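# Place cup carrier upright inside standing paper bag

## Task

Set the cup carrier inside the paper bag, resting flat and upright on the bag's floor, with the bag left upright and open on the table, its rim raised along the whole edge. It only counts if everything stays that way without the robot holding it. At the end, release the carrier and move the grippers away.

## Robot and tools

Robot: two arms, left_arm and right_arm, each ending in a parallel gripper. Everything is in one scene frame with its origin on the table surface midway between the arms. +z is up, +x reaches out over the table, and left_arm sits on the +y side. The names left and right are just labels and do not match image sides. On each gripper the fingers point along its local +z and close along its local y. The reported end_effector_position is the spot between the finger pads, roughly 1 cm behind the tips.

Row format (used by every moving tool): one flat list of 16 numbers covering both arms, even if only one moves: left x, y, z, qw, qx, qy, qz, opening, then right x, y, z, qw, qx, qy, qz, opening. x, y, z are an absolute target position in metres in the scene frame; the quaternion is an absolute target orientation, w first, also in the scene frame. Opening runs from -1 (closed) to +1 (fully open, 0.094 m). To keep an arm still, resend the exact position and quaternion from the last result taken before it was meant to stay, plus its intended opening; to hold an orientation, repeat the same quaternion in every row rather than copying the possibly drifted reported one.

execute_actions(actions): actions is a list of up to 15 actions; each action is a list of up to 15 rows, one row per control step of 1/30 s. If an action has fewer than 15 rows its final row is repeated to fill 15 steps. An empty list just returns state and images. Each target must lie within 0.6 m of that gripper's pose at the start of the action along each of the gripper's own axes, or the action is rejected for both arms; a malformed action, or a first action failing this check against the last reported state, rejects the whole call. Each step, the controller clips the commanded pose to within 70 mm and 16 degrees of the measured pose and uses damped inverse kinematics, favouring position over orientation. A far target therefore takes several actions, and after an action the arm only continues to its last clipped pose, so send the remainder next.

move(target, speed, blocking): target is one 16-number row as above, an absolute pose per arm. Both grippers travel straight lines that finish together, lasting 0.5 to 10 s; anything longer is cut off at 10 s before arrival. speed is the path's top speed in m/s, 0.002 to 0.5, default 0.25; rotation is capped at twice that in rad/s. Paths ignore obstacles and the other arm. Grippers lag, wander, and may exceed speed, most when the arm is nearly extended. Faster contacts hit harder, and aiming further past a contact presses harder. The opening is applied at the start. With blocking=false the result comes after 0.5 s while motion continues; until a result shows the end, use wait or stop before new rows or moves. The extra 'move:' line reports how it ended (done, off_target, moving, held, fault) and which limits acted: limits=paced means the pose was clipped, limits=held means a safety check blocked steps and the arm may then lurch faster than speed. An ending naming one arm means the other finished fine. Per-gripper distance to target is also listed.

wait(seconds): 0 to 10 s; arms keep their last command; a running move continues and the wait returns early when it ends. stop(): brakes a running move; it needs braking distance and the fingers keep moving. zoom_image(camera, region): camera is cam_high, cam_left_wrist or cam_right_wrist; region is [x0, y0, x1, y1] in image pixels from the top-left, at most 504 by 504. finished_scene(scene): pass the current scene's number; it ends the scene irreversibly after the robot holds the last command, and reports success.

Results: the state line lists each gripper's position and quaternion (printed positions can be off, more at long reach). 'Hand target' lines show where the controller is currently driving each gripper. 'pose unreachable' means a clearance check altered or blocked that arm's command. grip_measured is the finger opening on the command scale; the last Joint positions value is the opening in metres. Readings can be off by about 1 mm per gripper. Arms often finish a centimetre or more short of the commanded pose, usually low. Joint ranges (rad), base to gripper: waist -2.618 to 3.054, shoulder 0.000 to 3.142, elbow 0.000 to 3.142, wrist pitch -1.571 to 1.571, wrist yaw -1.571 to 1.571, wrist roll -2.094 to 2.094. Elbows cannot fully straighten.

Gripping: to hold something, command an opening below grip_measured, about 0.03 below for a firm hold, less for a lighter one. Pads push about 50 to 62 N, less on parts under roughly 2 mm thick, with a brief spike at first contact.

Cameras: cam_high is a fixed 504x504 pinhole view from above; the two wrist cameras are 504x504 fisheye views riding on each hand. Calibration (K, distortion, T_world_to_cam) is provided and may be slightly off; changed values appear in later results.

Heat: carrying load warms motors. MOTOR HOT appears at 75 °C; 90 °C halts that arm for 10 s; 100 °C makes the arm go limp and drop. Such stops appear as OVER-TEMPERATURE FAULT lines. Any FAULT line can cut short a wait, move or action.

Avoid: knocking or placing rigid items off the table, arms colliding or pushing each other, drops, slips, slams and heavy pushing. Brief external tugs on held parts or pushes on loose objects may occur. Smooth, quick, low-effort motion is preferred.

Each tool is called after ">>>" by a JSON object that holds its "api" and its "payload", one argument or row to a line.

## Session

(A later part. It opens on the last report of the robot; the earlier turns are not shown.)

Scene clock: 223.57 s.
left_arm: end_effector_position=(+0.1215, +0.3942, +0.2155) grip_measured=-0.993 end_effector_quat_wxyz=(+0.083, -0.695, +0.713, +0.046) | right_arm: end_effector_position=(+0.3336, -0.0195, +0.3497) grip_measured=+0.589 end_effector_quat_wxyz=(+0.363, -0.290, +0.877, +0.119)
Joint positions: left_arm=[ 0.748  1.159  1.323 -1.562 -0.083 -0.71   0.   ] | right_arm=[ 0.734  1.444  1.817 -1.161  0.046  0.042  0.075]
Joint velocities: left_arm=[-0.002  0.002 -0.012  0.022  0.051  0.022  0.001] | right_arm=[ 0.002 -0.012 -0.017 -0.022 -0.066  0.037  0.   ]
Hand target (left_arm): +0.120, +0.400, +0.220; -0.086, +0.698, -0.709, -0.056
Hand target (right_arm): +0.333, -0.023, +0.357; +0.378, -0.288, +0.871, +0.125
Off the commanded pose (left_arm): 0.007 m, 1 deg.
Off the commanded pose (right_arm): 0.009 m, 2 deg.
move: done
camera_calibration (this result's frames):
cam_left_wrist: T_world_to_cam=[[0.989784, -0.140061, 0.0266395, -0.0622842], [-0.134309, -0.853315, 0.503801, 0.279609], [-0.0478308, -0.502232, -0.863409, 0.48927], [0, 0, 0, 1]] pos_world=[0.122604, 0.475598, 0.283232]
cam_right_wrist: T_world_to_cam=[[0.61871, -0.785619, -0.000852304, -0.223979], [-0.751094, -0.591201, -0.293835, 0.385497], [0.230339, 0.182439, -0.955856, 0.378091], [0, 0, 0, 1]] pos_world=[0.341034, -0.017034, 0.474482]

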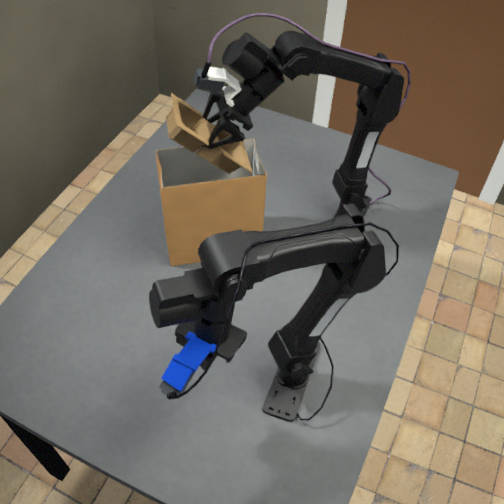

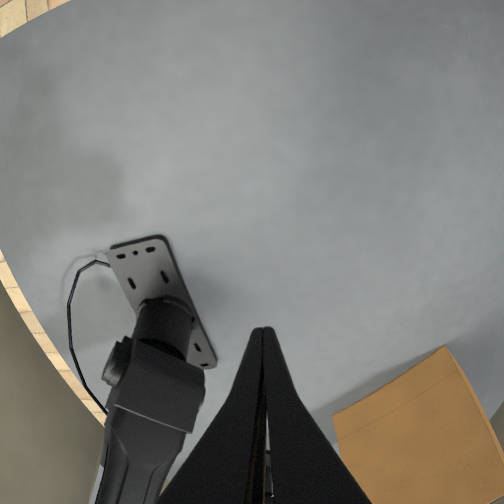

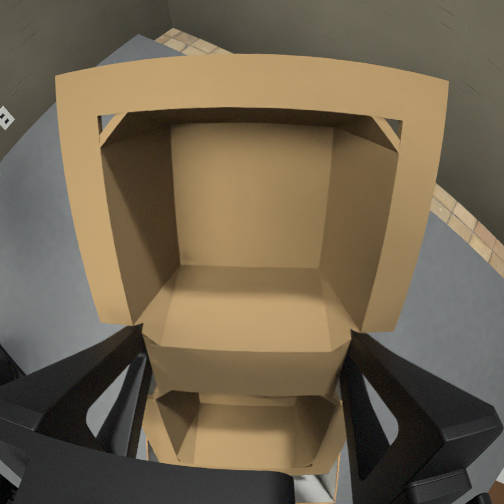

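>>> {"api": "move", "payload": {
  "target": [0.12,0.40,0.22,0.086,-0.698,0.709,0.056,-1, 0.333,-0.021,0.285,0.2856,-0.2987,0.9057,0.0942,0.558],
  "speed": 0.07
}}

>>> {"api": "zoom_image", "payload": {
  "camera": "cam_right_wrist",
  "region": [40, 200, 460, 504]
}}

Scene clock: 240.57 s.
left_arm: end_effector_position=(+0.1215, +0.3942, +0.2155) grip_measured=-0.993 end_effector_quat_wxyz=(+0.083, -0.695, +0.713, +0.046) | right_arm: end_effector_position=(+0.3317, -0.0196, +0.2910) grip_measured=+0.589 end_effector_quat_wxyz=(+0.293, -0.302, +0.902, +0.094)
Joint positions: left_arm=[ 0.748  1.159  1.323 -1.562 -0.083 -0.71   0.   ] | right_arm=[ 0.734  1.475  1.691 -1.162  0.04   0.042  0.075]
Joint velocities: left_arm=[-0.002  0.002  0.002  0.022 -0.051 -0.022 -0.   ] | right_arm=[ 0.007  0.012 -0.012 -0.081 -0.066 -0.066  0.001]
Hand target (left_arm): +0.120, +0.400, +0.220; -0.086, +0.698, -0.709, -0.056
Hand target (right_arm): +0.333, -0.021, +0.285; +0.286, -0.298, +0.906, +0.094
Off the commanded pose (left_arm): 0.007 m, 1 deg.
Off the commanded pose (right_arm): 0.006 m, 1 deg.
move: done
camera_calibration (this result's frames):
cam_left_wrist: T_world_to_cam=[[0.989784, -0.140061, 0.0266395, -0.0622842], [-0.134309, -0.853315, 0.503801, 0.279609], [-0.0478308, -0.502232, -0.863409, 0.48927], [0, 0, 0, 1]] pos_world=[0.122604, 0.475598, 0.283232]
cam_right_wrist: T_world_to_cam=[[0.621909, -0.783089, -0.000802513, -0.223954], [-0.775597, -0.615816, -0.138637, 0.329165], [0.108071, 0.0868422, -0.990343, 0.371161], [0, 0, 0, 1]] pos_world=[0.354466, -0.00490292, 0.413032]

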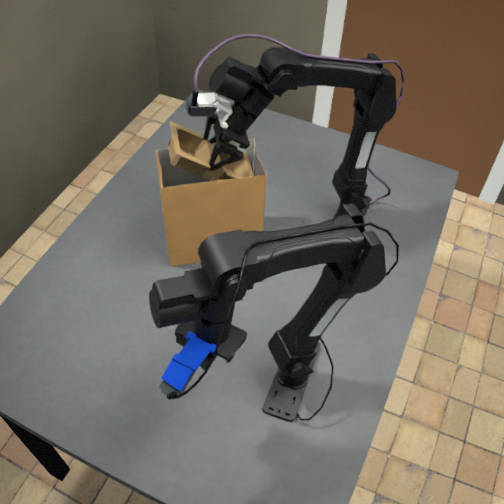

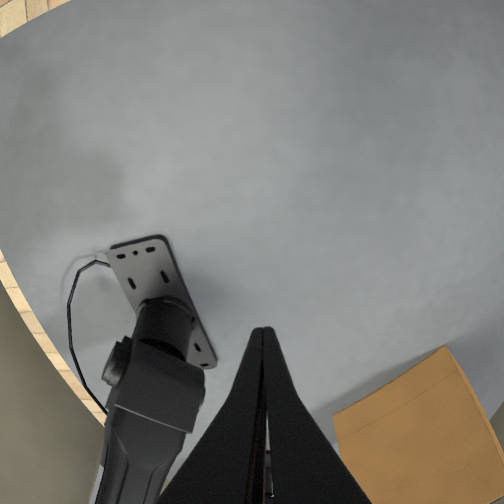

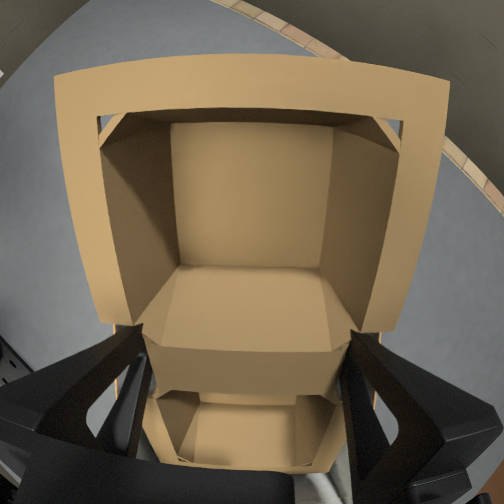

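Region (40, 200, 460, 504) of cam_right_wrist's 504x504 image, scaled by 1.200, with more detail than that image has; it fills the top 365 rows of this view, and the rest is white.

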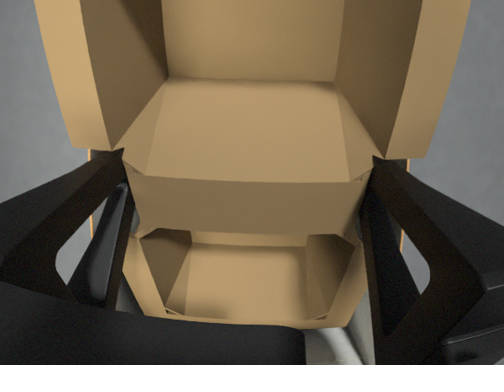

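>>> {"api": "move", "payload": {
  "target": [0.12,0.40,0.22,0.086,-0.698,0.709,0.056,-1, 0.336,-0.019,0.235,0.2217,-0.3045,0.9235,0.0731,0.558],
  "speed": 0.06
}}

>>> {"api": "zoom_image", "payload": {
  "camera": "cam_high",
  "region": [130, 70, 300, 240]
}}

Scene clock: 249.20 s.
left_arm: end_effector_position=(+0.1215, +0.3942, +0.2155) grip_measured=-0.993 end_effector_quat_wxyz=(+0.083, -0.695, +0.713, +0.046) | right_arm: end_effector_position=(+0.3351, -0.0171, +0.2404) grip_measured=+0.589 end_effector_quat_wxyz=(+0.228, -0.308, +0.921, +0.072)
Joint positions: left_arm=[ 0.748  1.159  1.323 -1.562 -0.083 -0.71   0.   ] | right_arm=[ 0.729  1.555  1.629 -1.163  0.031  0.042  0.075]
Joint velocities: left_arm=[-0.002 -0.007  0.002 -0.007  0.007  0.007  0.   ] | right_arm=[-0.002 -0.002  0.012 -0.007 -0.007  0.022 -0.   ]
Hand target (left_arm): +0.120, +0.400, +0.220; -0.086, +0.698, -0.709, -0.056
Hand target (right_arm): +0.336, -0.019, +0.235; +0.222, -0.304, +0.924, +0.072
Off the commanded pose (left_arm): 0.007 m, 1 deg.
Off the commanded pose (right_arm): 0.006 m, 1 deg.
move: done
camera_calibration (this result's frames):
cam_left_wrist: T_world_to_cam=[[0.989784, -0.140061, 0.0266395, -0.0622842], [-0.134309, -0.853315, 0.503801, 0.279609], [-0.0478308, -0.502232, -0.863409, 0.48927], [0, 0, 0, 1]] pos_world=[0.122604, 0.475598, 0.283232]
cam_right_wrist: T_world_to_cam=[[0.621347, -0.783523, -0.00440062, -0.223098], [-0.783517, -0.621361, 0.00335506, 0.294816], [-0.00536314, 0.0013633, -0.999985, 0.359366], [0, 0, 0, 1]] pos_world=[0.371542, 0.00789456, 0.357389]

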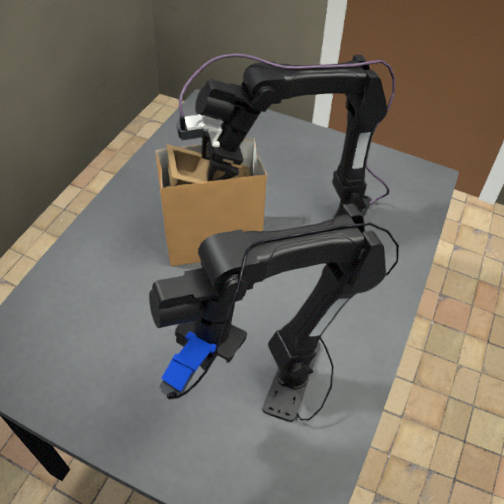

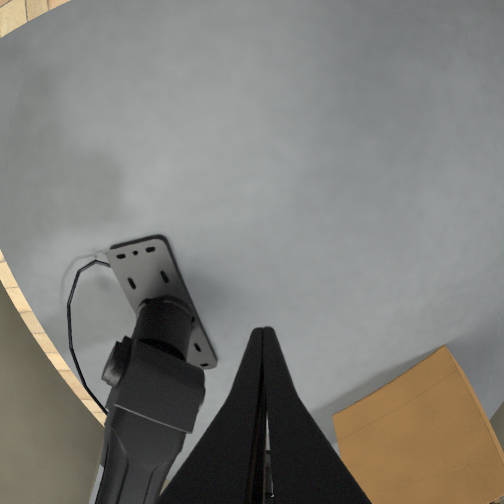

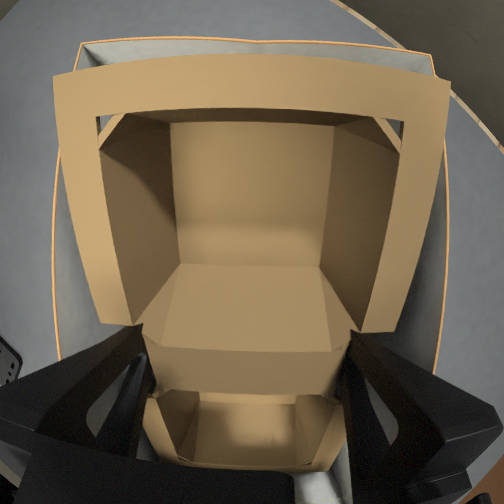

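Region (130, 70, 300, 240) of cam_high's 504x504 image, scaled by 2.965, with more detail than that image has.

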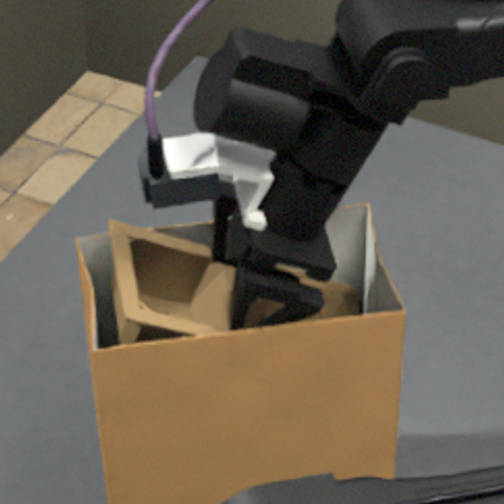

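>>> {"api": "move", "payload": {
  "target": [0.12,0.40,0.22,0.086,-0.698,0.709,0.056,-1, 0.337,-0.019,0.185,0.1486,-0.3093,0.9380,0.0490,0.558],
  "speed": 0.06
}}

Scene clock: 257.17 s.
left_arm: end_effector_position=(+0.1215, +0.3942, +0.2155) grip_measured=-0.993 end_effector_quat_wxyz=(+0.083, -0.695, +0.713, +0.046) | right_arm: end_effector_position=(+0.3381, -0.0153, +0.1911) grip_measured=+0.589 end_effector_quat_wxyz=(+0.159, -0.312, +0.935, +0.049)
Joint positions: left_arm=[ 0.748  1.159  1.323 -1.562 -0.083 -0.71   0.   ] | right_arm=[ 0.723  1.664  1.601 -1.174  0.022  0.042  0.075]
Joint velocities: left_arm=[ 0.002 -0.017 -0.002  0.066 -0.066 -0.007 -0.001] | right_arm=[ 0.007  0.002  0.007 -0.051  0.022  0.007  0.   ]
Hand target (left_arm): +0.120, +0.400, +0.220; -0.086, +0.698, -0.709, -0.056
Hand target (right_arm): +0.337, -0.019, +0.185; +0.149, -0.308, +0.938, +0.048
Off the commanded pose (left_arm): 0.007 m, 1 deg.
Off the commanded pose (right_arm): 0.007 m, 1 deg.
move: done
camera_calibration (this result's frames):
cam_left_wrist: T_world_to_cam=[[0.989784, -0.140061, 0.0266395, -0.0622842], [-0.134309, -0.853315, 0.503801, 0.279609], [-0.0478308, -0.502232, -0.863409, 0.48927], [0, 0, 0, 1]] pos_world=[0.122604, 0.475598, 0.283232]
cam_right_wrist: T_world_to_cam=[[0.618895, -0.785419, -0.00928587, -0.222004], [-0.775538, -0.612898, 0.151319, 0.267585], [-0.12454, -0.0864493, -0.988441, 0.346806], [0, 0, 0, 1]] pos_world=[0.388111, 0.0196169, 0.300245]

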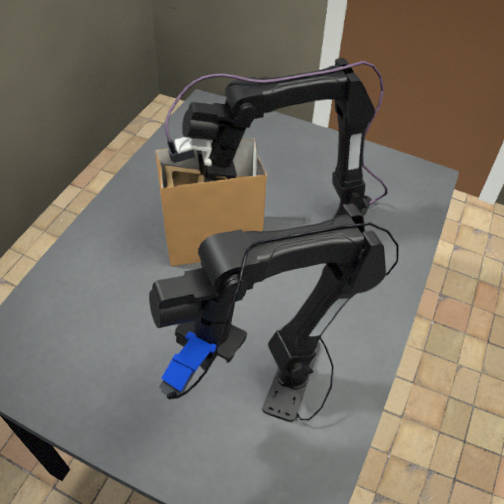

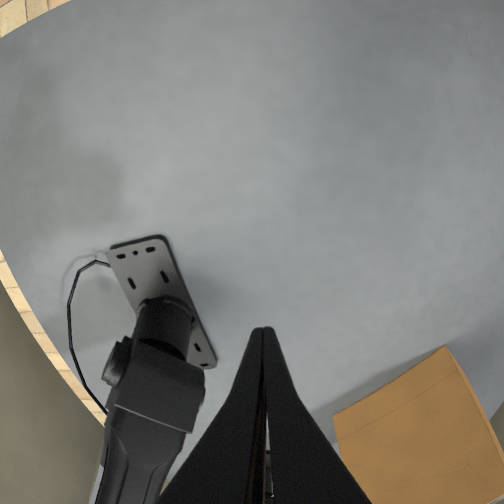

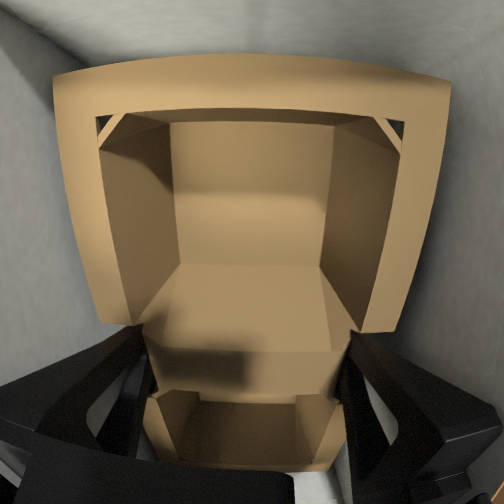

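>>> {"api": "move", "payload": {
  "target": [0.12,0.40,0.22,0.086,-0.698,0.709,0.056,-1, 0.336,-0.020,0.125,0.1157,-0.3109,0.9426,0.0382,0.558],
  "speed": 0.06
}}

Scene clock: 270.10 s.
left_arm: end_effector_position=(+0.1215, +0.3942, +0.2155) grip_measured=-0.993 end_effector_quat_wxyz=(+0.083, -0.695, +0.713, +0.046) | right_arm: end_effector_position=(+0.3331, -0.0184, +0.1288) grip_measured=+0.589 end_effector_quat_wxyz=(+0.115, -0.315, +0.941, +0.035)
Joint positions: left_arm=[ 0.748  1.159  1.323 -1.562 -0.083 -0.71   0.   ] | right_arm=[ 0.723  1.713  1.433 -1.051  0.018  0.042  0.075]
Joint velocities: left_arm=[-0.017  0.017  0.007  0.007 -0.081 -0.066 -0.   ] | right_arm=[-0.002 -0.012  0.002 -0.037  0.007 -0.037 -0.   ]
Hand target (left_arm): +0.120, +0.400, +0.220; -0.086, +0.698, -0.709, -0.056
Hand target (right_arm): +0.336, -0.020, +0.125; +0.116, -0.310, +0.943, +0.038
Off the commanded pose (left_arm): 0.007 m, 1 deg.
Off the commanded pose (right_arm): 0.005 m, 1 deg.
move: done
camera_calibration (this result's frames):
cam_left_wrist: T_world_to_cam=[[0.989784, -0.140061, 0.0266395, -0.0622842], [-0.134309, -0.853315, 0.503801, 0.279609], [-0.0478308, -0.502232, -0.863409, 0.48927], [0, 0, 0, 1]] pos_world=[0.122604, 0.475598, 0.283232]
cam_right_wrist: T_world_to_cam=[[0.619063, -0.785261, -0.0112201, -0.22177], [-0.760087, -0.602688, 0.24297, 0.254469], [-0.197557, -0.141886, -0.969969, 0.305262], [0, 0, 0, 1]] pos_world=[0.391015, 0.02253, 0.231778]

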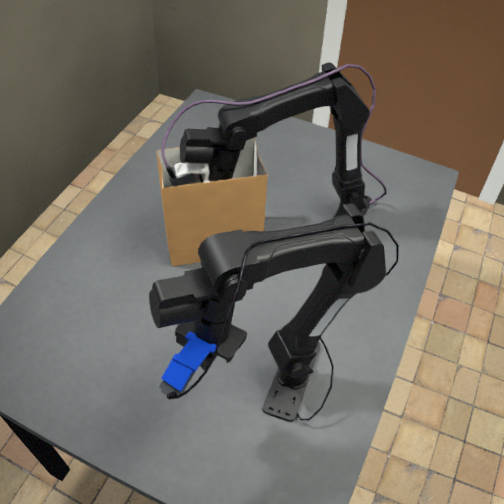

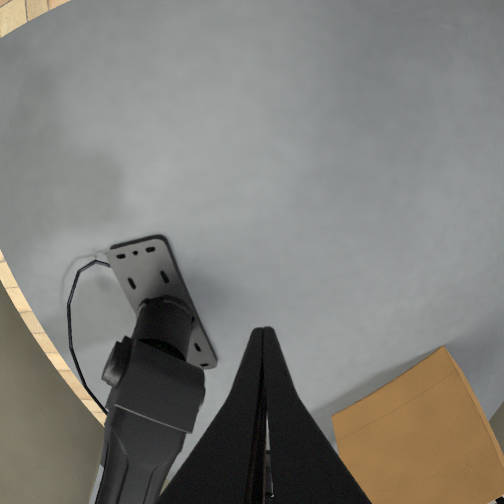

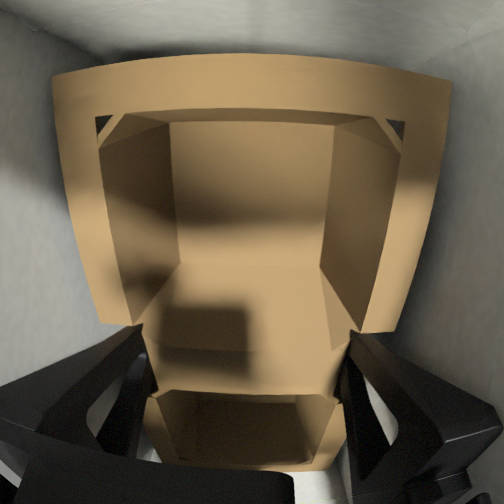

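>>> {"api": "move", "payload": {
  "target": [0.12,0.40,0.22,0.086,-0.698,0.709,0.056,-1, 0.337,-0.019,0.058,0.0166,-0.3132,0.9495,0.0055,0.558],
  "speed": 0.06
}}

>>> {"api": "zoom_image", "payload": {
  "camera": "cam_high",
  "region": [130, 90, 300, 260]
}}

Scene clock: 276.43 s.
left_arm: end_effector_position=(+0.1215, +0.3942, +0.2155) grip_measured=-0.993 end_effector_quat_wxyz=(+0.083, -0.695, +0.713, +0.046) | right_arm: end_effector_position=(+0.3294, -0.0225, +0.0530) grip_measured=+0.572 end_effector_quat_wxyz=(+0.009, -0.315, +0.949, -0.001)
Joint positions: left_arm=[ 0.748  1.159  1.323 -1.562 -0.083 -0.71   0.   ] | right_arm=[ 0.717  1.938  1.443 -1.059  0.009  0.042  0.074]
Joint velocities: left_arm=[-0.002  0.002 -0.002 -0.037  0.051 -0.11   0.001] | right_arm=[-0.002  0.002  0.002 -0.095  0.037 -0.022 -0.   ]
Hand target (left_arm): +0.120, +0.400, +0.220; -0.086, +0.698, -0.709, -0.056
Hand target (right_arm): +0.337, -0.019, +0.059; +0.017, -0.312, +0.950, +0.005
Off the commanded pose (left_arm): 0.007 m, 1 deg.
Off the commanded pose (right_arm): 0.010 m, 1 deg.
move: done
camera_calibration (this result's frames):
cam_left_wrist: T_world_to_cam=[[0.989784, -0.140061, 0.0266395, -0.0622842], [-0.134309, -0.853315, 0.503801, 0.279609], [-0.0478308, -0.502232, -0.863409, 0.48927], [0, 0, 0, 1]] pos_world=[0.122604, 0.475598, 0.283232]
cam_right_wrist: T_world_to_cam=[[0.612813, -0.79009, -0.014758, -0.221395], [-0.700571, -0.55183, 0.452419, 0.238028], [-0.365596, -0.266909, -0.891683, 0.278764], [0, 0, 0, 1]] pos_world=[0.404344, 0.0308333, 0.137614]

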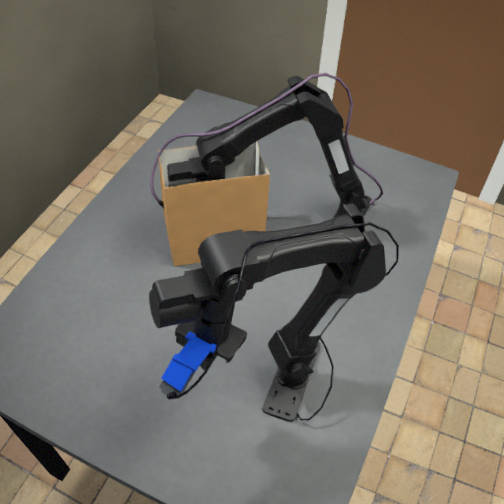

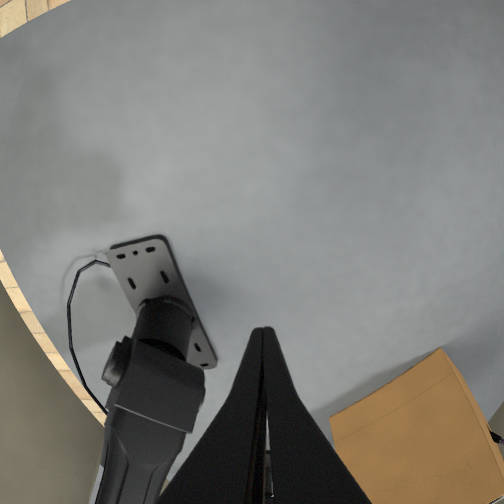

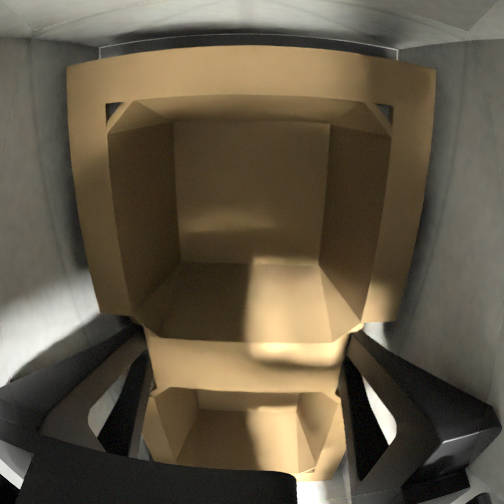

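Region (130, 90, 300, 260) of cam_high's 504x504 image, scaled by 2.965, with more detail than that image has.

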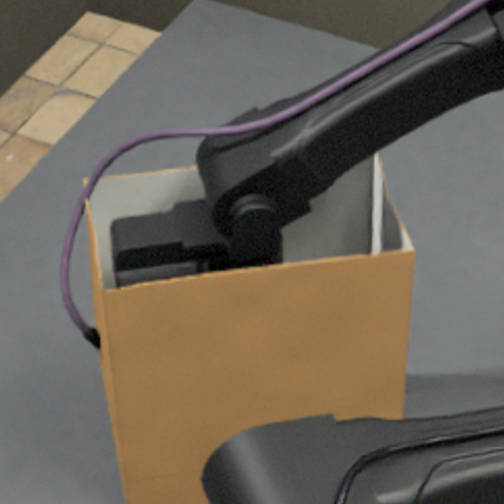

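>>> {"api": "move", "payload": {
  "target": [0.12,0.40,0.22,0.086,-0.698,0.709,0.056,-1, 0.344,-0.014,0.050,0.0331,-0.3130,0.9491,0.0109,0.55],
  "speed": 0.02
}}

Scene clock: 288.13 s.
left_arm: end_effector_position=(+0.1215, +0.3942, +0.2155) grip_measured=-0.993 end_effector_quat_wxyz=(+0.083, -0.695, +0.713, +0.046) | right_arm: end_effector_position=(+0.3371, -0.0161, +0.0496) grip_measured=+0.567 end_effector_quat_wxyz=(+0.024, -0.315, +0.949, +0.005)
Joint positions: left_arm=[ 0.748  1.159  1.323 -1.562 -0.083 -0.71   0.   ] | right_arm=[ 0.717  1.949  1.443 -1.016  0.008  0.041  0.074]
Joint velocities: left_arm=[ 0.007  0.022 -0.002  0.007 -0.007 -0.007 -0.001] | right_arm=[ 0.002 -0.007  0.002 -0.037 -0.022  0.007  0.   ]
Hand target (left_arm): +0.120, +0.400, +0.220; -0.086, +0.698, -0.709, -0.056
Hand target (right_arm): +0.344, -0.014, +0.050; +0.033, -0.313, +0.949, +0.011
Off the commanded pose (left_arm): 0.007 m, 1 deg.
Off the commanded pose (right_arm): 0.007 m, 1 deg.
move: done
camera_calibration (this result's frames):
cam_left_wrist: T_world_to_cam=[[0.989784, -0.140061, 0.0266395, -0.0622842], [-0.134309, -0.853315, 0.503801, 0.279609], [-0.0478308, -0.502232, -0.863409, 0.48927], [0, 0, 0, 1]] pos_world=[0.122604, 0.475598, 0.283232]
cam_right_wrist: T_world_to_cam=[[0.61351, -0.789527, -0.015889, -0.221308], [-0.711385, -0.5613, 0.422935, 0.2535], [-0.342837, -0.248172, -0.906021, 0.273655], [0, 0, 0, 1]] pos_world=[0.40993, 0.0354741, 0.137206]

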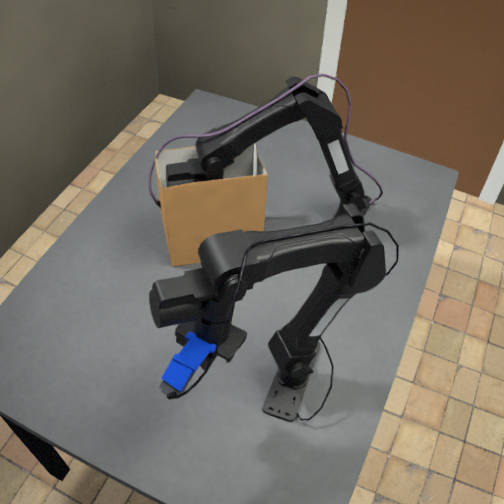

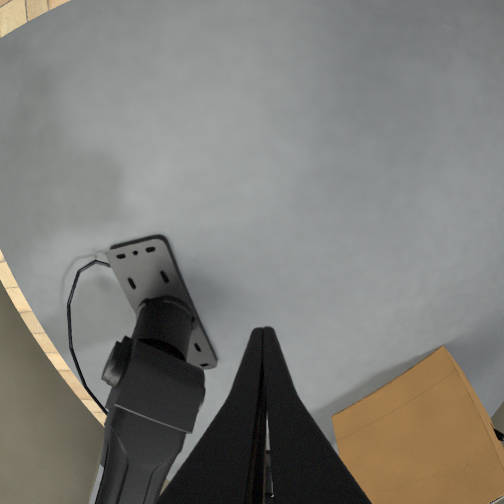

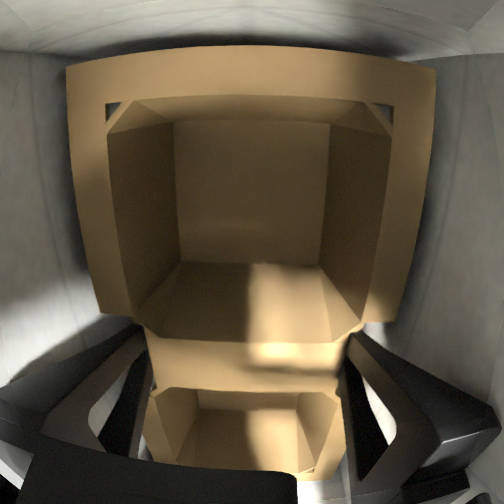

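>>> {"api": "move", "payload": {
  "target": [0.12,0.40,0.22,0.086,-0.698,0.709,0.056,-1, 0.344,-0.014,0.042,0.0331,-0.3130,0.9491,0.0109,0.55],
  "speed": 0.015
}}

Scene clock: 291.50 s.
left_arm: end_effector_position=(+0.1215, +0.3942, +0.2155) grip_measured=-0.993 end_effector_quat_wxyz=(+0.083, -0.695, +0.713, +0.046) | right_arm: end_effector_position=(+0.3426, -0.0117, +0.0500) grip_measured=+0.567 end_effector_quat_wxyz=(+0.038, -0.315, +0.948, +0.010)
Joint positions: left_arm=[ 0.748  1.159  1.323 -1.562 -0.083 -0.71   0.   ] | right_arm=[ 0.717  1.949  1.443 -0.988  0.008  0.041  0.074]
Joint velocities: left_arm=[-0.002  0.002  0.007 -0.007  0.037  0.051  0.   ] | right_arm=[-0.012 -0.002 -0.002  0.095 -0.037 -0.095 -0.001]
Hand target (left_arm): +0.120, +0.400, +0.220; -0.086, +0.698, -0.709, -0.056
Hand target (right_arm): +0.344, -0.014, +0.042; +0.033, -0.313, +0.949, +0.011
Off the commanded pose (left_arm): 0.007 m, 1 deg.
Off the commanded pose (right_arm): 0.008 m, 1 deg.
move: done
camera_calibration (this result's frames):
cam_left_wrist: T_world_to_cam=[[0.989784, -0.140061, 0.0266395, -0.0622842], [-0.134309, -0.853315, 0.503801, 0.279609], [-0.0478308, -0.502232, -0.863409, 0.48927], [0, 0, 0, 1]] pos_world=[0.122604, 0.475598, 0.283232]
cam_right_wrist: T_world_to_cam=[[0.613865, -0.789238, -0.0165258, -0.221228], [-0.720361, -0.56861, 0.397193, 0.263939], [-0.322877, -0.231918, -0.917586, 0.270941], [0, 0, 0, 1]] pos_world=[0.413416, 0.038313, 0.140121]

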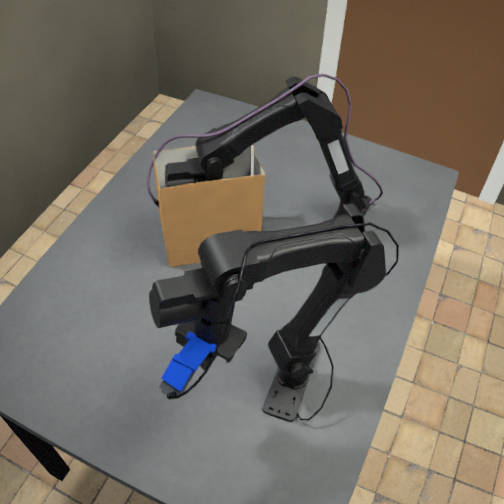

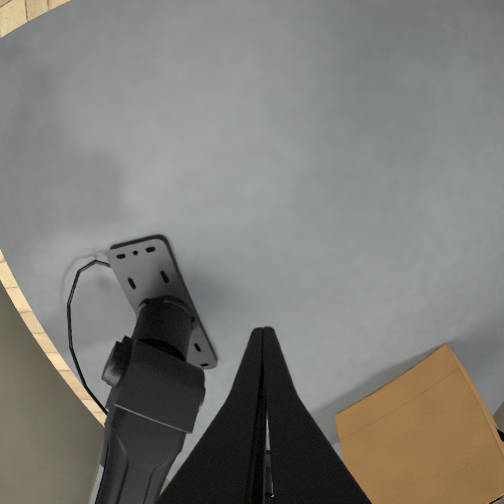

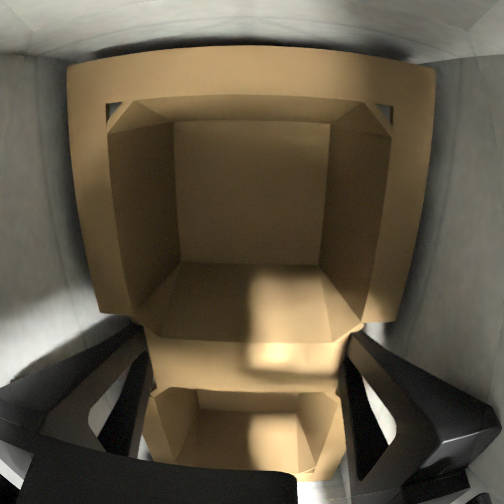

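>>> {"api": "execute_actions", "payload": {
  "actions": [
    [[0.12,0.40,0.22,0.086,-0.698,0.709,0.056,-1, 0.343,-0.013,0.046,0.0331,-0.3130,0.9491,0.0109,0.56],[0.12,0.40,0.22,0.086,-0.698,0.709,0.056,-1, 0.343,-0.013,0.046,0.0331,-0.3130,0.9491,0.0109,0.57],[0.12,0.40,0.22,0.086,-0.698,0.709,0.056,-1, 0.343,-0.013,0.046,0.0331,-0.3130,0.9491,0.0109,0.58],[0.12,0.40,0.22,0.086,-0.698,0.709,0.056,-1, 0.343,-0.013,0.046,0.0331,-0.3130,0.9491,0.0109,0.59],[0.12,0.40,0.22,0.086,-0.698,0.709,0.056,-1, 0.343,-0.013,0.046,0.0331,-0.3130,0.9491,0.0109,0.60],[0.12,0.40,0.22,0.086,-0.698,0.709,0.056,-1, 0.343,-0.013,0.046,0.0331,-0.3130,0.9491,0.0109,0.61],[0.12,0.40,0.22,0.086,-0.698,0.709,0.056,-1, 0.343,-0.013,0.046,0.0331,-0.3130,0.9491,0.0109,0.62],[0.12,0.40,0.22,0.086,-0.698,0.709,0.056,-1, 0.343,-0.013,0.046,0.0331,-0.3130,0.9491,0.0109,0.64],[0.12,0.40,0.22,0.086,-0.698,0.709,0.056,-1, 0.343,-0.013,0.046,0.0331,-0.3130,0.9491,0.0109,0.66],[0.12,0.40,0.22,0.086,-0.698,0.709,0.056,-1, 0.343,-0.013,0.046,0.0331,-0.3130,0.9491,0.0109,0.68],[0.12,0.40,0.22,0.086,-0.698,0.709,0.056,-1, 0.343,-0.013,0.046,0.0331,-0.3130,0.9491,0.0109,0.70]]
  ]
}}

Scene clock: 299.80 s.
left_arm: end_effector_position=(+0.1215, +0.3942, +0.2155) grip_measured=-0.993 end_effector_quat_wxyz=(+0.083, -0.695, +0.713, +0.046) | right_arm: end_effector_position=(+0.3429, -0.0114, +0.0501) grip_measured=+0.698 end_effector_quat_wxyz=(+0.038, -0.315, +0.948, +0.010)
Joint positions: left_arm=[ 0.748  1.159  1.323 -1.562 -0.083 -0.71   0.   ] | right_arm=[ 0.717  1.949  1.443 -0.986  0.008  0.041  0.08 ]
Joint velocities: left_arm=[ 0.007  0.002 -0.002 -0.022 -0.037  0.007  0.   ] | right_arm=[ 0.017 -0.002 -0.017  0.066  0.037 -0.066 -0.   ]
Hand target (left_arm): +0.120, +0.400, +0.220; -0.086, +0.698, -0.709, -0.056
Hand target (right_arm): +0.343, -0.013, +0.046; +0.033, -0.313, +0.949, +0.011
Off the commanded pose (left_arm): 0.007 m, 1 deg.
Off the commanded pose (right_arm): 0.004 m, 1 deg.
camera_calibration (this result's frames):
cam_left_wrist: T_world_to_cam=[[0.989784, -0.140061, 0.0266395, -0.0622842], [-0.134309, -0.853315, 0.503801, 0.279609], [-0.0478308, -0.502232, -0.863409, 0.48927], [0, 0, 0, 1]] pos_world=[0.122604, 0.475598, 0.283232]
cam_right_wrist: T_world_to_cam=[[0.613884, -0.789222, -0.0165599, -0.221224], [-0.720831, -0.568992, 0.395792, 0.264501], [-0.321791, -0.231034, -0.918191, 0.270786], [0, 0, 0, 1]] pos_world=[0.413603, 0.038465, 0.140282]

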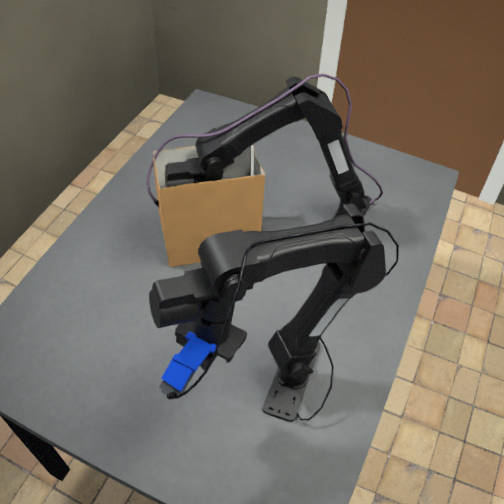

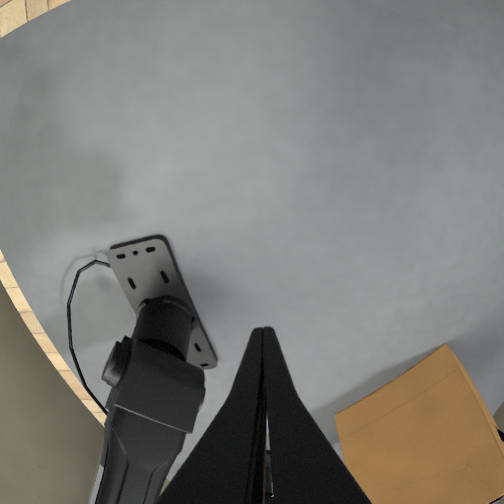

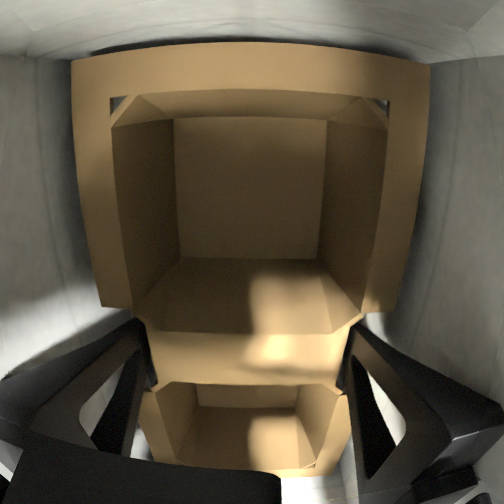

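>>> {"api": "move", "payload": {
  "target": [0.12,0.40,0.22,0.086,-0.698,0.709,0.056,-1, 0.343,-0.013,0.095,0.0663,-0.3124,0.9474,0.0218,0.70],
  "speed": 0.06
}}

Scene clock: 303.97 s.
left_arm: end_effector_position=(+0.1215, +0.3942, +0.2155) grip_measured=-0.993 end_effector_quat_wxyz=(+0.083, -0.695, +0.713, +0.046) | right_arm: end_effector_position=(+0.3323, -0.0200, +0.0736) grip_measured=+0.698 end_effector_quat_wxyz=(+0.038, -0.315, +0.948, +0.010)
Joint positions: left_arm=[ 0.748  1.159  1.323 -1.562 -0.083 -0.71   0.   ] | right_arm=[ 0.717  1.878  1.443 -1.057  0.008  0.041  0.08 ]
Joint velocities: left_arm=[ 0.002 -0.017 -0.002  0.051 -0.007 -0.037  0.   ] | right_arm=[-0.007 -0.017 -0.022 -0.051  0.022 -0.081  0.001]
Hand target (left_arm): +0.120, +0.400, +0.220; -0.086, +0.698, -0.709, -0.056
Hand target (right_arm): +0.342, -0.014, +0.095; +0.066, -0.313, +0.947, +0.022
Off the commanded pose (left_arm): 0.007 m, 1 deg.
Off the commanded pose (right_arm): 0.025 m, 4 deg.
move: off_target (right_arm)
camera_calibration (this result's frames):
cam_left_wrist: T_world_to_cam=[[0.989784, -0.140061, 0.0266395, -0.0622842], [-0.134309, -0.853315, 0.503801, 0.279609], [-0.0478308, -0.502232, -0.863409, 0.48927], [0, 0, 0, 1]] pos_world=[0.122604, 0.475598, 0.283232]
cam_right_wrist: T_world_to_cam=[[0.613879, -0.789226, -0.0165514, -0.221135], [-0.720713, -0.568896, 0.396143, 0.24264], [-0.322062, -0.231255, -0.91804, 0.287148], [0, 0, 0, 1]] pos_world=[0.403104, 0.0299157, 0.163834]

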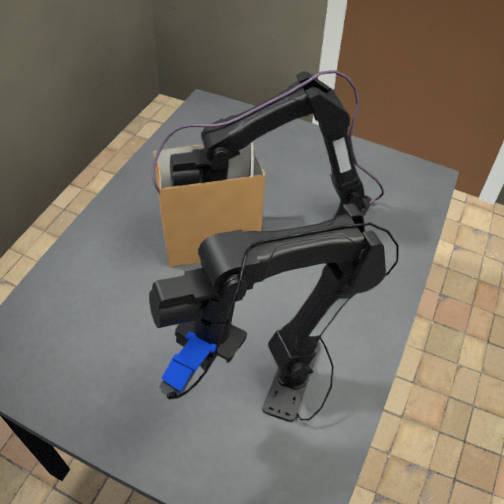

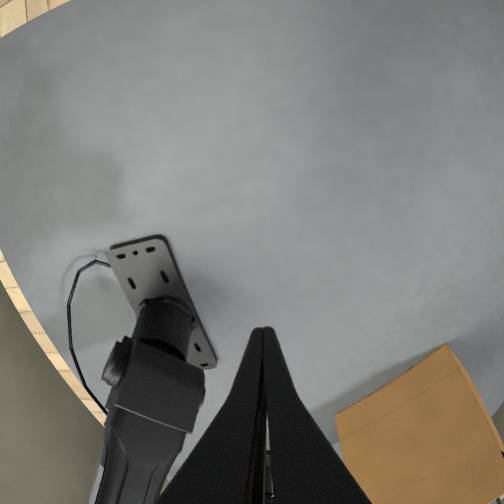

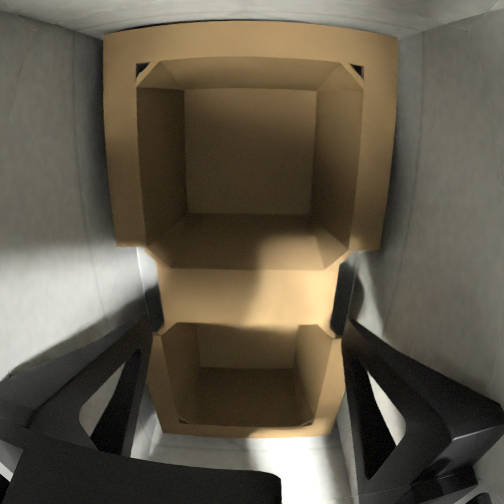

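>>> {"api": "move", "payload": {
  "target": [0.12,0.40,0.22,0.086,-0.698,0.709,0.056,-1, 0.340,-0.015,0.21,0.1322,-0.3101,0.9405,0.0436,-0.6],
  "speed": 0.1
}}

>>> {"api": "move", "payload": {
  "target": [0.12,0.40,0.22,0.086,-0.698,0.709,0.056,-1, 0.335,-0.02,0.35,0.2856,-0.2987,0.9057,0.0942,-0.6],
  "speed": 0.15
}}

Scene clock: 309.87 s.
left_arm: end_effector_position=(+0.1215, +0.3942, +0.2155) grip_measured=-0.993 end_effector_quat_wxyz=(+0.083, -0.695, +0.713, +0.046) | right_arm: end_effector_position=(+0.3369, -0.0163, +0.1923) grip_measured=-0.598 end_effector_quat_wxyz=(+0.110, -0.313, +0.943, +0.037)
Joint positions: left_arm=[ 0.748  1.159  1.323 -1.562 -0.083 -0.71   0.   ] | right_arm=[ 0.717  1.759  1.743 -1.322  0.008  0.041  0.019]
Joint velocities: left_arm=[-0.007  0.012  0.007  0.095 -0.037 -0.007 -0.001] | right_arm=[ 0.032 -0.002 -0.012 -0.007 -0.037  0.051 -0.001]
Hand target (left_arm): +0.120, +0.400, +0.220; -0.086, +0.698, -0.709, -0.056
Hand target (right_arm): +0.339, -0.016, +0.209; +0.132, -0.311, +0.940, +0.045
Off the commanded pose (left_arm): 0.007 m, 1 deg.
Off the commanded pose (right_arm): 0.018 m, 3 deg.
move: off_target (right_arm)
camera_calibration (this result's frames):
cam_left_wrist: T_world_to_cam=[[0.989784, -0.140061, 0.0266395, -0.0622842], [-0.134309, -0.853315, 0.503801, 0.279609], [-0.0478308, -0.502232, -0.863409, 0.48927], [0, 0, 0, 1]] pos_world=[0.122604, 0.475598, 0.283232]
cam_right_wrist: T_world_to_cam=[[0.616066, -0.787445, -0.0197948, -0.219125], [-0.759578, -0.600543, 0.249777, 0.241715], [-0.208573, -0.138843, -0.968101, 0.371296], [0, 0, 0, 1]] pos_world=[0.396039, 0.0241633, 0.29474]

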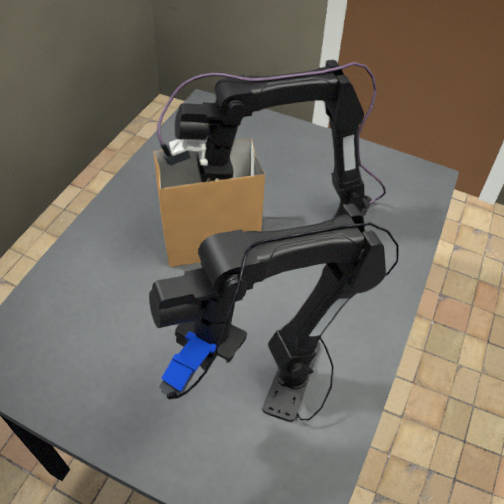

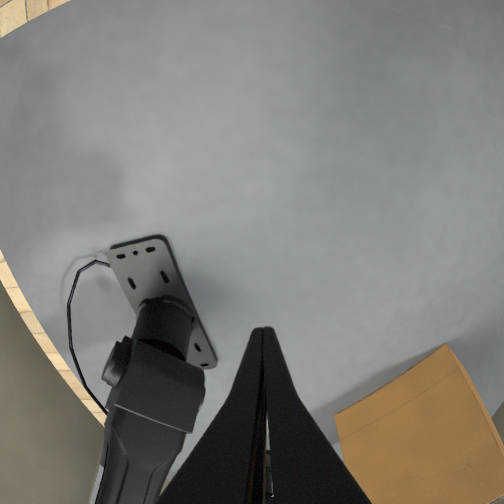

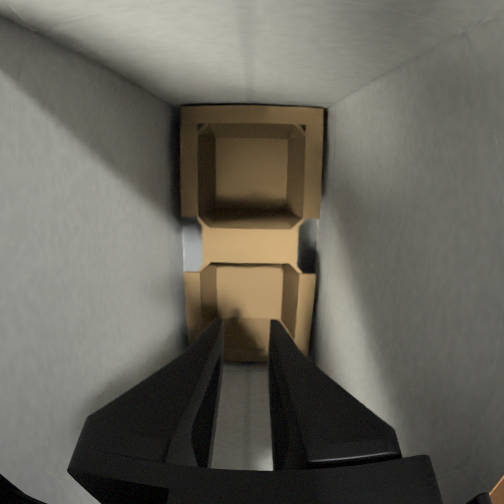

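Scene clock: 311.67 s.
left_arm: end_effector_position=(+0.1215, +0.3942, +0.2155) grip_measured=-0.993 end_effector_quat_wxyz=(+0.083, -0.695, +0.713, +0.046) | right_arm: end_effector_position=(+0.3367, -0.0180, +0.3347) grip_measured=-0.598 end_effector_quat_wxyz=(+0.266, -0.301, +0.911, +0.093)
Joint positions: left_arm=[ 0.748  1.159  1.323 -1.562 -0.083 -0.71   0.   ] | right_arm=[ 0.717  1.662  2.12  -1.458  0.015  0.041  0.019]
Joint velocities: left_arm=[-0.032 -0.007 -0.007  0.007  0.022 -0.007 -0.   ] | right_arm=[-0.017  0.007 -0.017 -0.022  0.022 -0.007 -0.   ]
Hand target (left_arm): +0.120, +0.400, +0.220; -0.086, +0.698, -0.709, -0.056
Hand target (right_arm): +0.334, -0.021, +0.350; +0.285, -0.300, +0.905, +0.096
Off the commanded pose (left_arm): 0.007 m, 1 deg.
Off the commanded pose (right_arm): 0.015 m, 2 deg.
move: off_target (right_arm)
camera_calibration (this result's frames):
cam_left_wrist: T_world_to_cam=[[0.989784, -0.140061, 0.0266395, -0.0622842], [-0.134309, -0.853315, 0.503801, 0.279609], [-0.0478308, -0.502232, -0.863409, 0.48927], [0, 0, 0, 1]] pos_world=[0.122604, 0.475598, 0.283232]
cam_right_wrist: T_world_to_cam=[[0.619182, -0.785009, -0.0193631, -0.218701], [-0.783306, -0.61573, -0.0854898, 0.324983], [0.0551877, 0.068101, -0.996151, 0.433217], [0, 0, 0, 1]] pos_world=[0.366068, -0.00108301, 0.455098]

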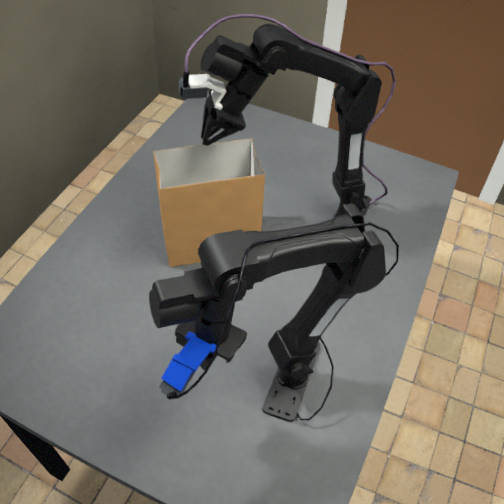

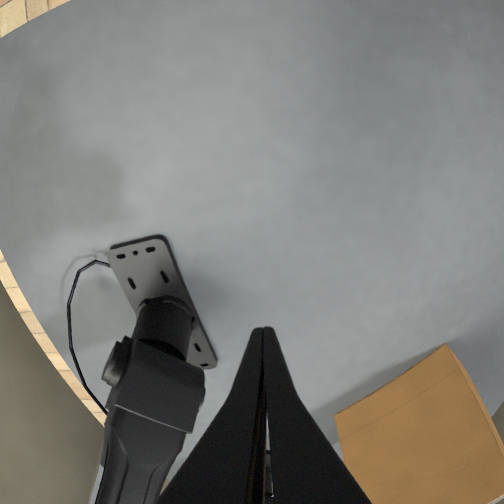

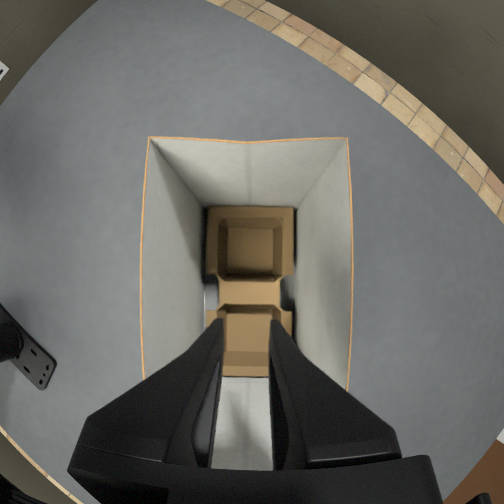

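>>> {"api": "move", "payload": {
  "target": [0.12,0.40,0.22,0.086,-0.698,0.709,0.056,-1, 0.30,-0.29,0.34,0.3007,0.04,0.9529,-0.013,-0.6],
  "speed": 0.25
}}

Scene clock: 316.37 s.
left_arm: end_effector_position=(+0.1215, +0.3942, +0.2155) grip_measured=-0.993 end_effector_quat_wxyz=(+0.083, -0.695, +0.713, +0.046) | right_arm: end_effector_position=(+0.3078, -0.2875, +0.3393) grip_measured=-0.598 end_effector_quat_wxyz=(+0.306, +0.040, +0.951, -0.016)
Joint positions: left_arm=[ 0.748  1.159  1.323 -1.562 -0.083 -0.71   0.   ] | right_arm=[-0.14   1.241  1.756 -1.465 -0.045 -0.074  0.019]
Joint velocities: left_arm=[ 0.002  0.017  0.012  0.022  0.037  0.007 -0.001] | right_arm=[ 0.017  0.002 -0.012  0.051 -0.095  0.037 -0.   ]
Hand target (left_arm): +0.120, +0.400, +0.220; -0.086, +0.698, -0.709, -0.056
Hand target (right_arm): +0.301, -0.287, +0.338; +0.306, +0.039, +0.951, -0.014
Off the commanded pose (left_arm): 0.007 m, 1 deg.
Off the commanded pose (right_arm): 0.008 m, 1 deg.
move: done
camera_calibration (this result's frames):
cam_left_wrist: T_world_to_cam=[[0.989784, -0.140061, 0.0266395, -0.0622842], [-0.134309, -0.853315, 0.503801, 0.279609], [-0.0478308, -0.502232, -0.863409, 0.48927], [0, 0, 0, 1]] pos_world=[0.122604, 0.475598, 0.283232]
cam_right_wrist: T_world_to_cam=[[-0.0584945, -0.998286, -0.00174244, -0.270926], [-0.989002, 0.0581878, -0.135972, 0.411005], [0.135841, -0.00623035, -0.990711, 0.409675], [0, 0, 0, 1]] pos_world=[0.334987, -0.291825, 0.461282]

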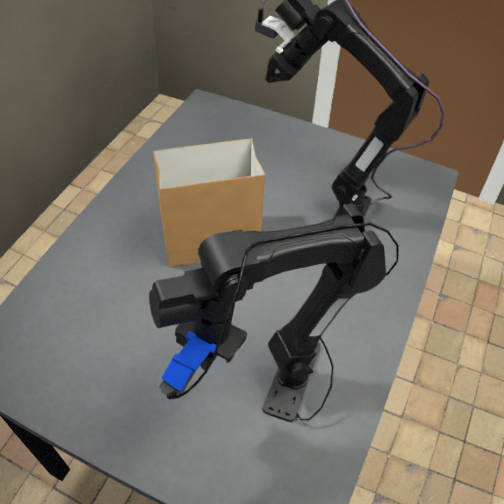

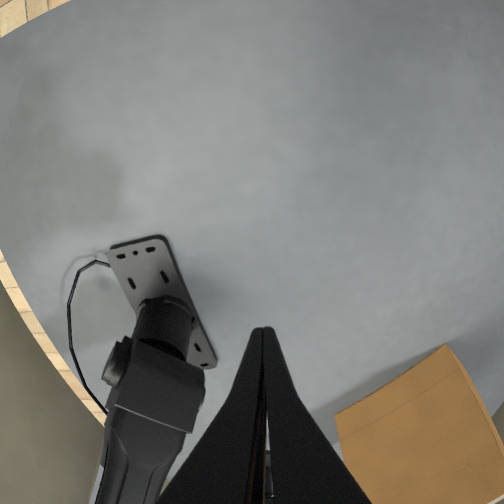

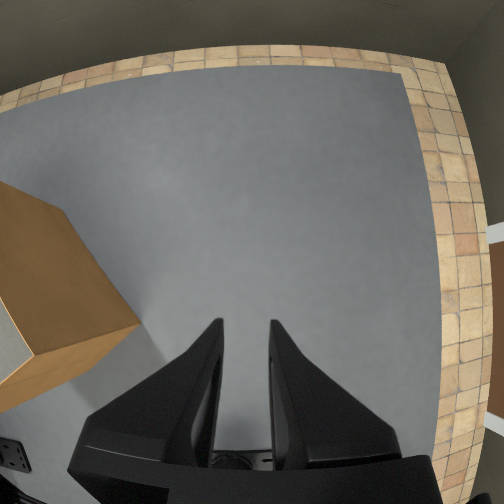

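>>> {"api": "finished_scene", "payload": {
  "scene": 2
}}

The scene is finished: the task was done.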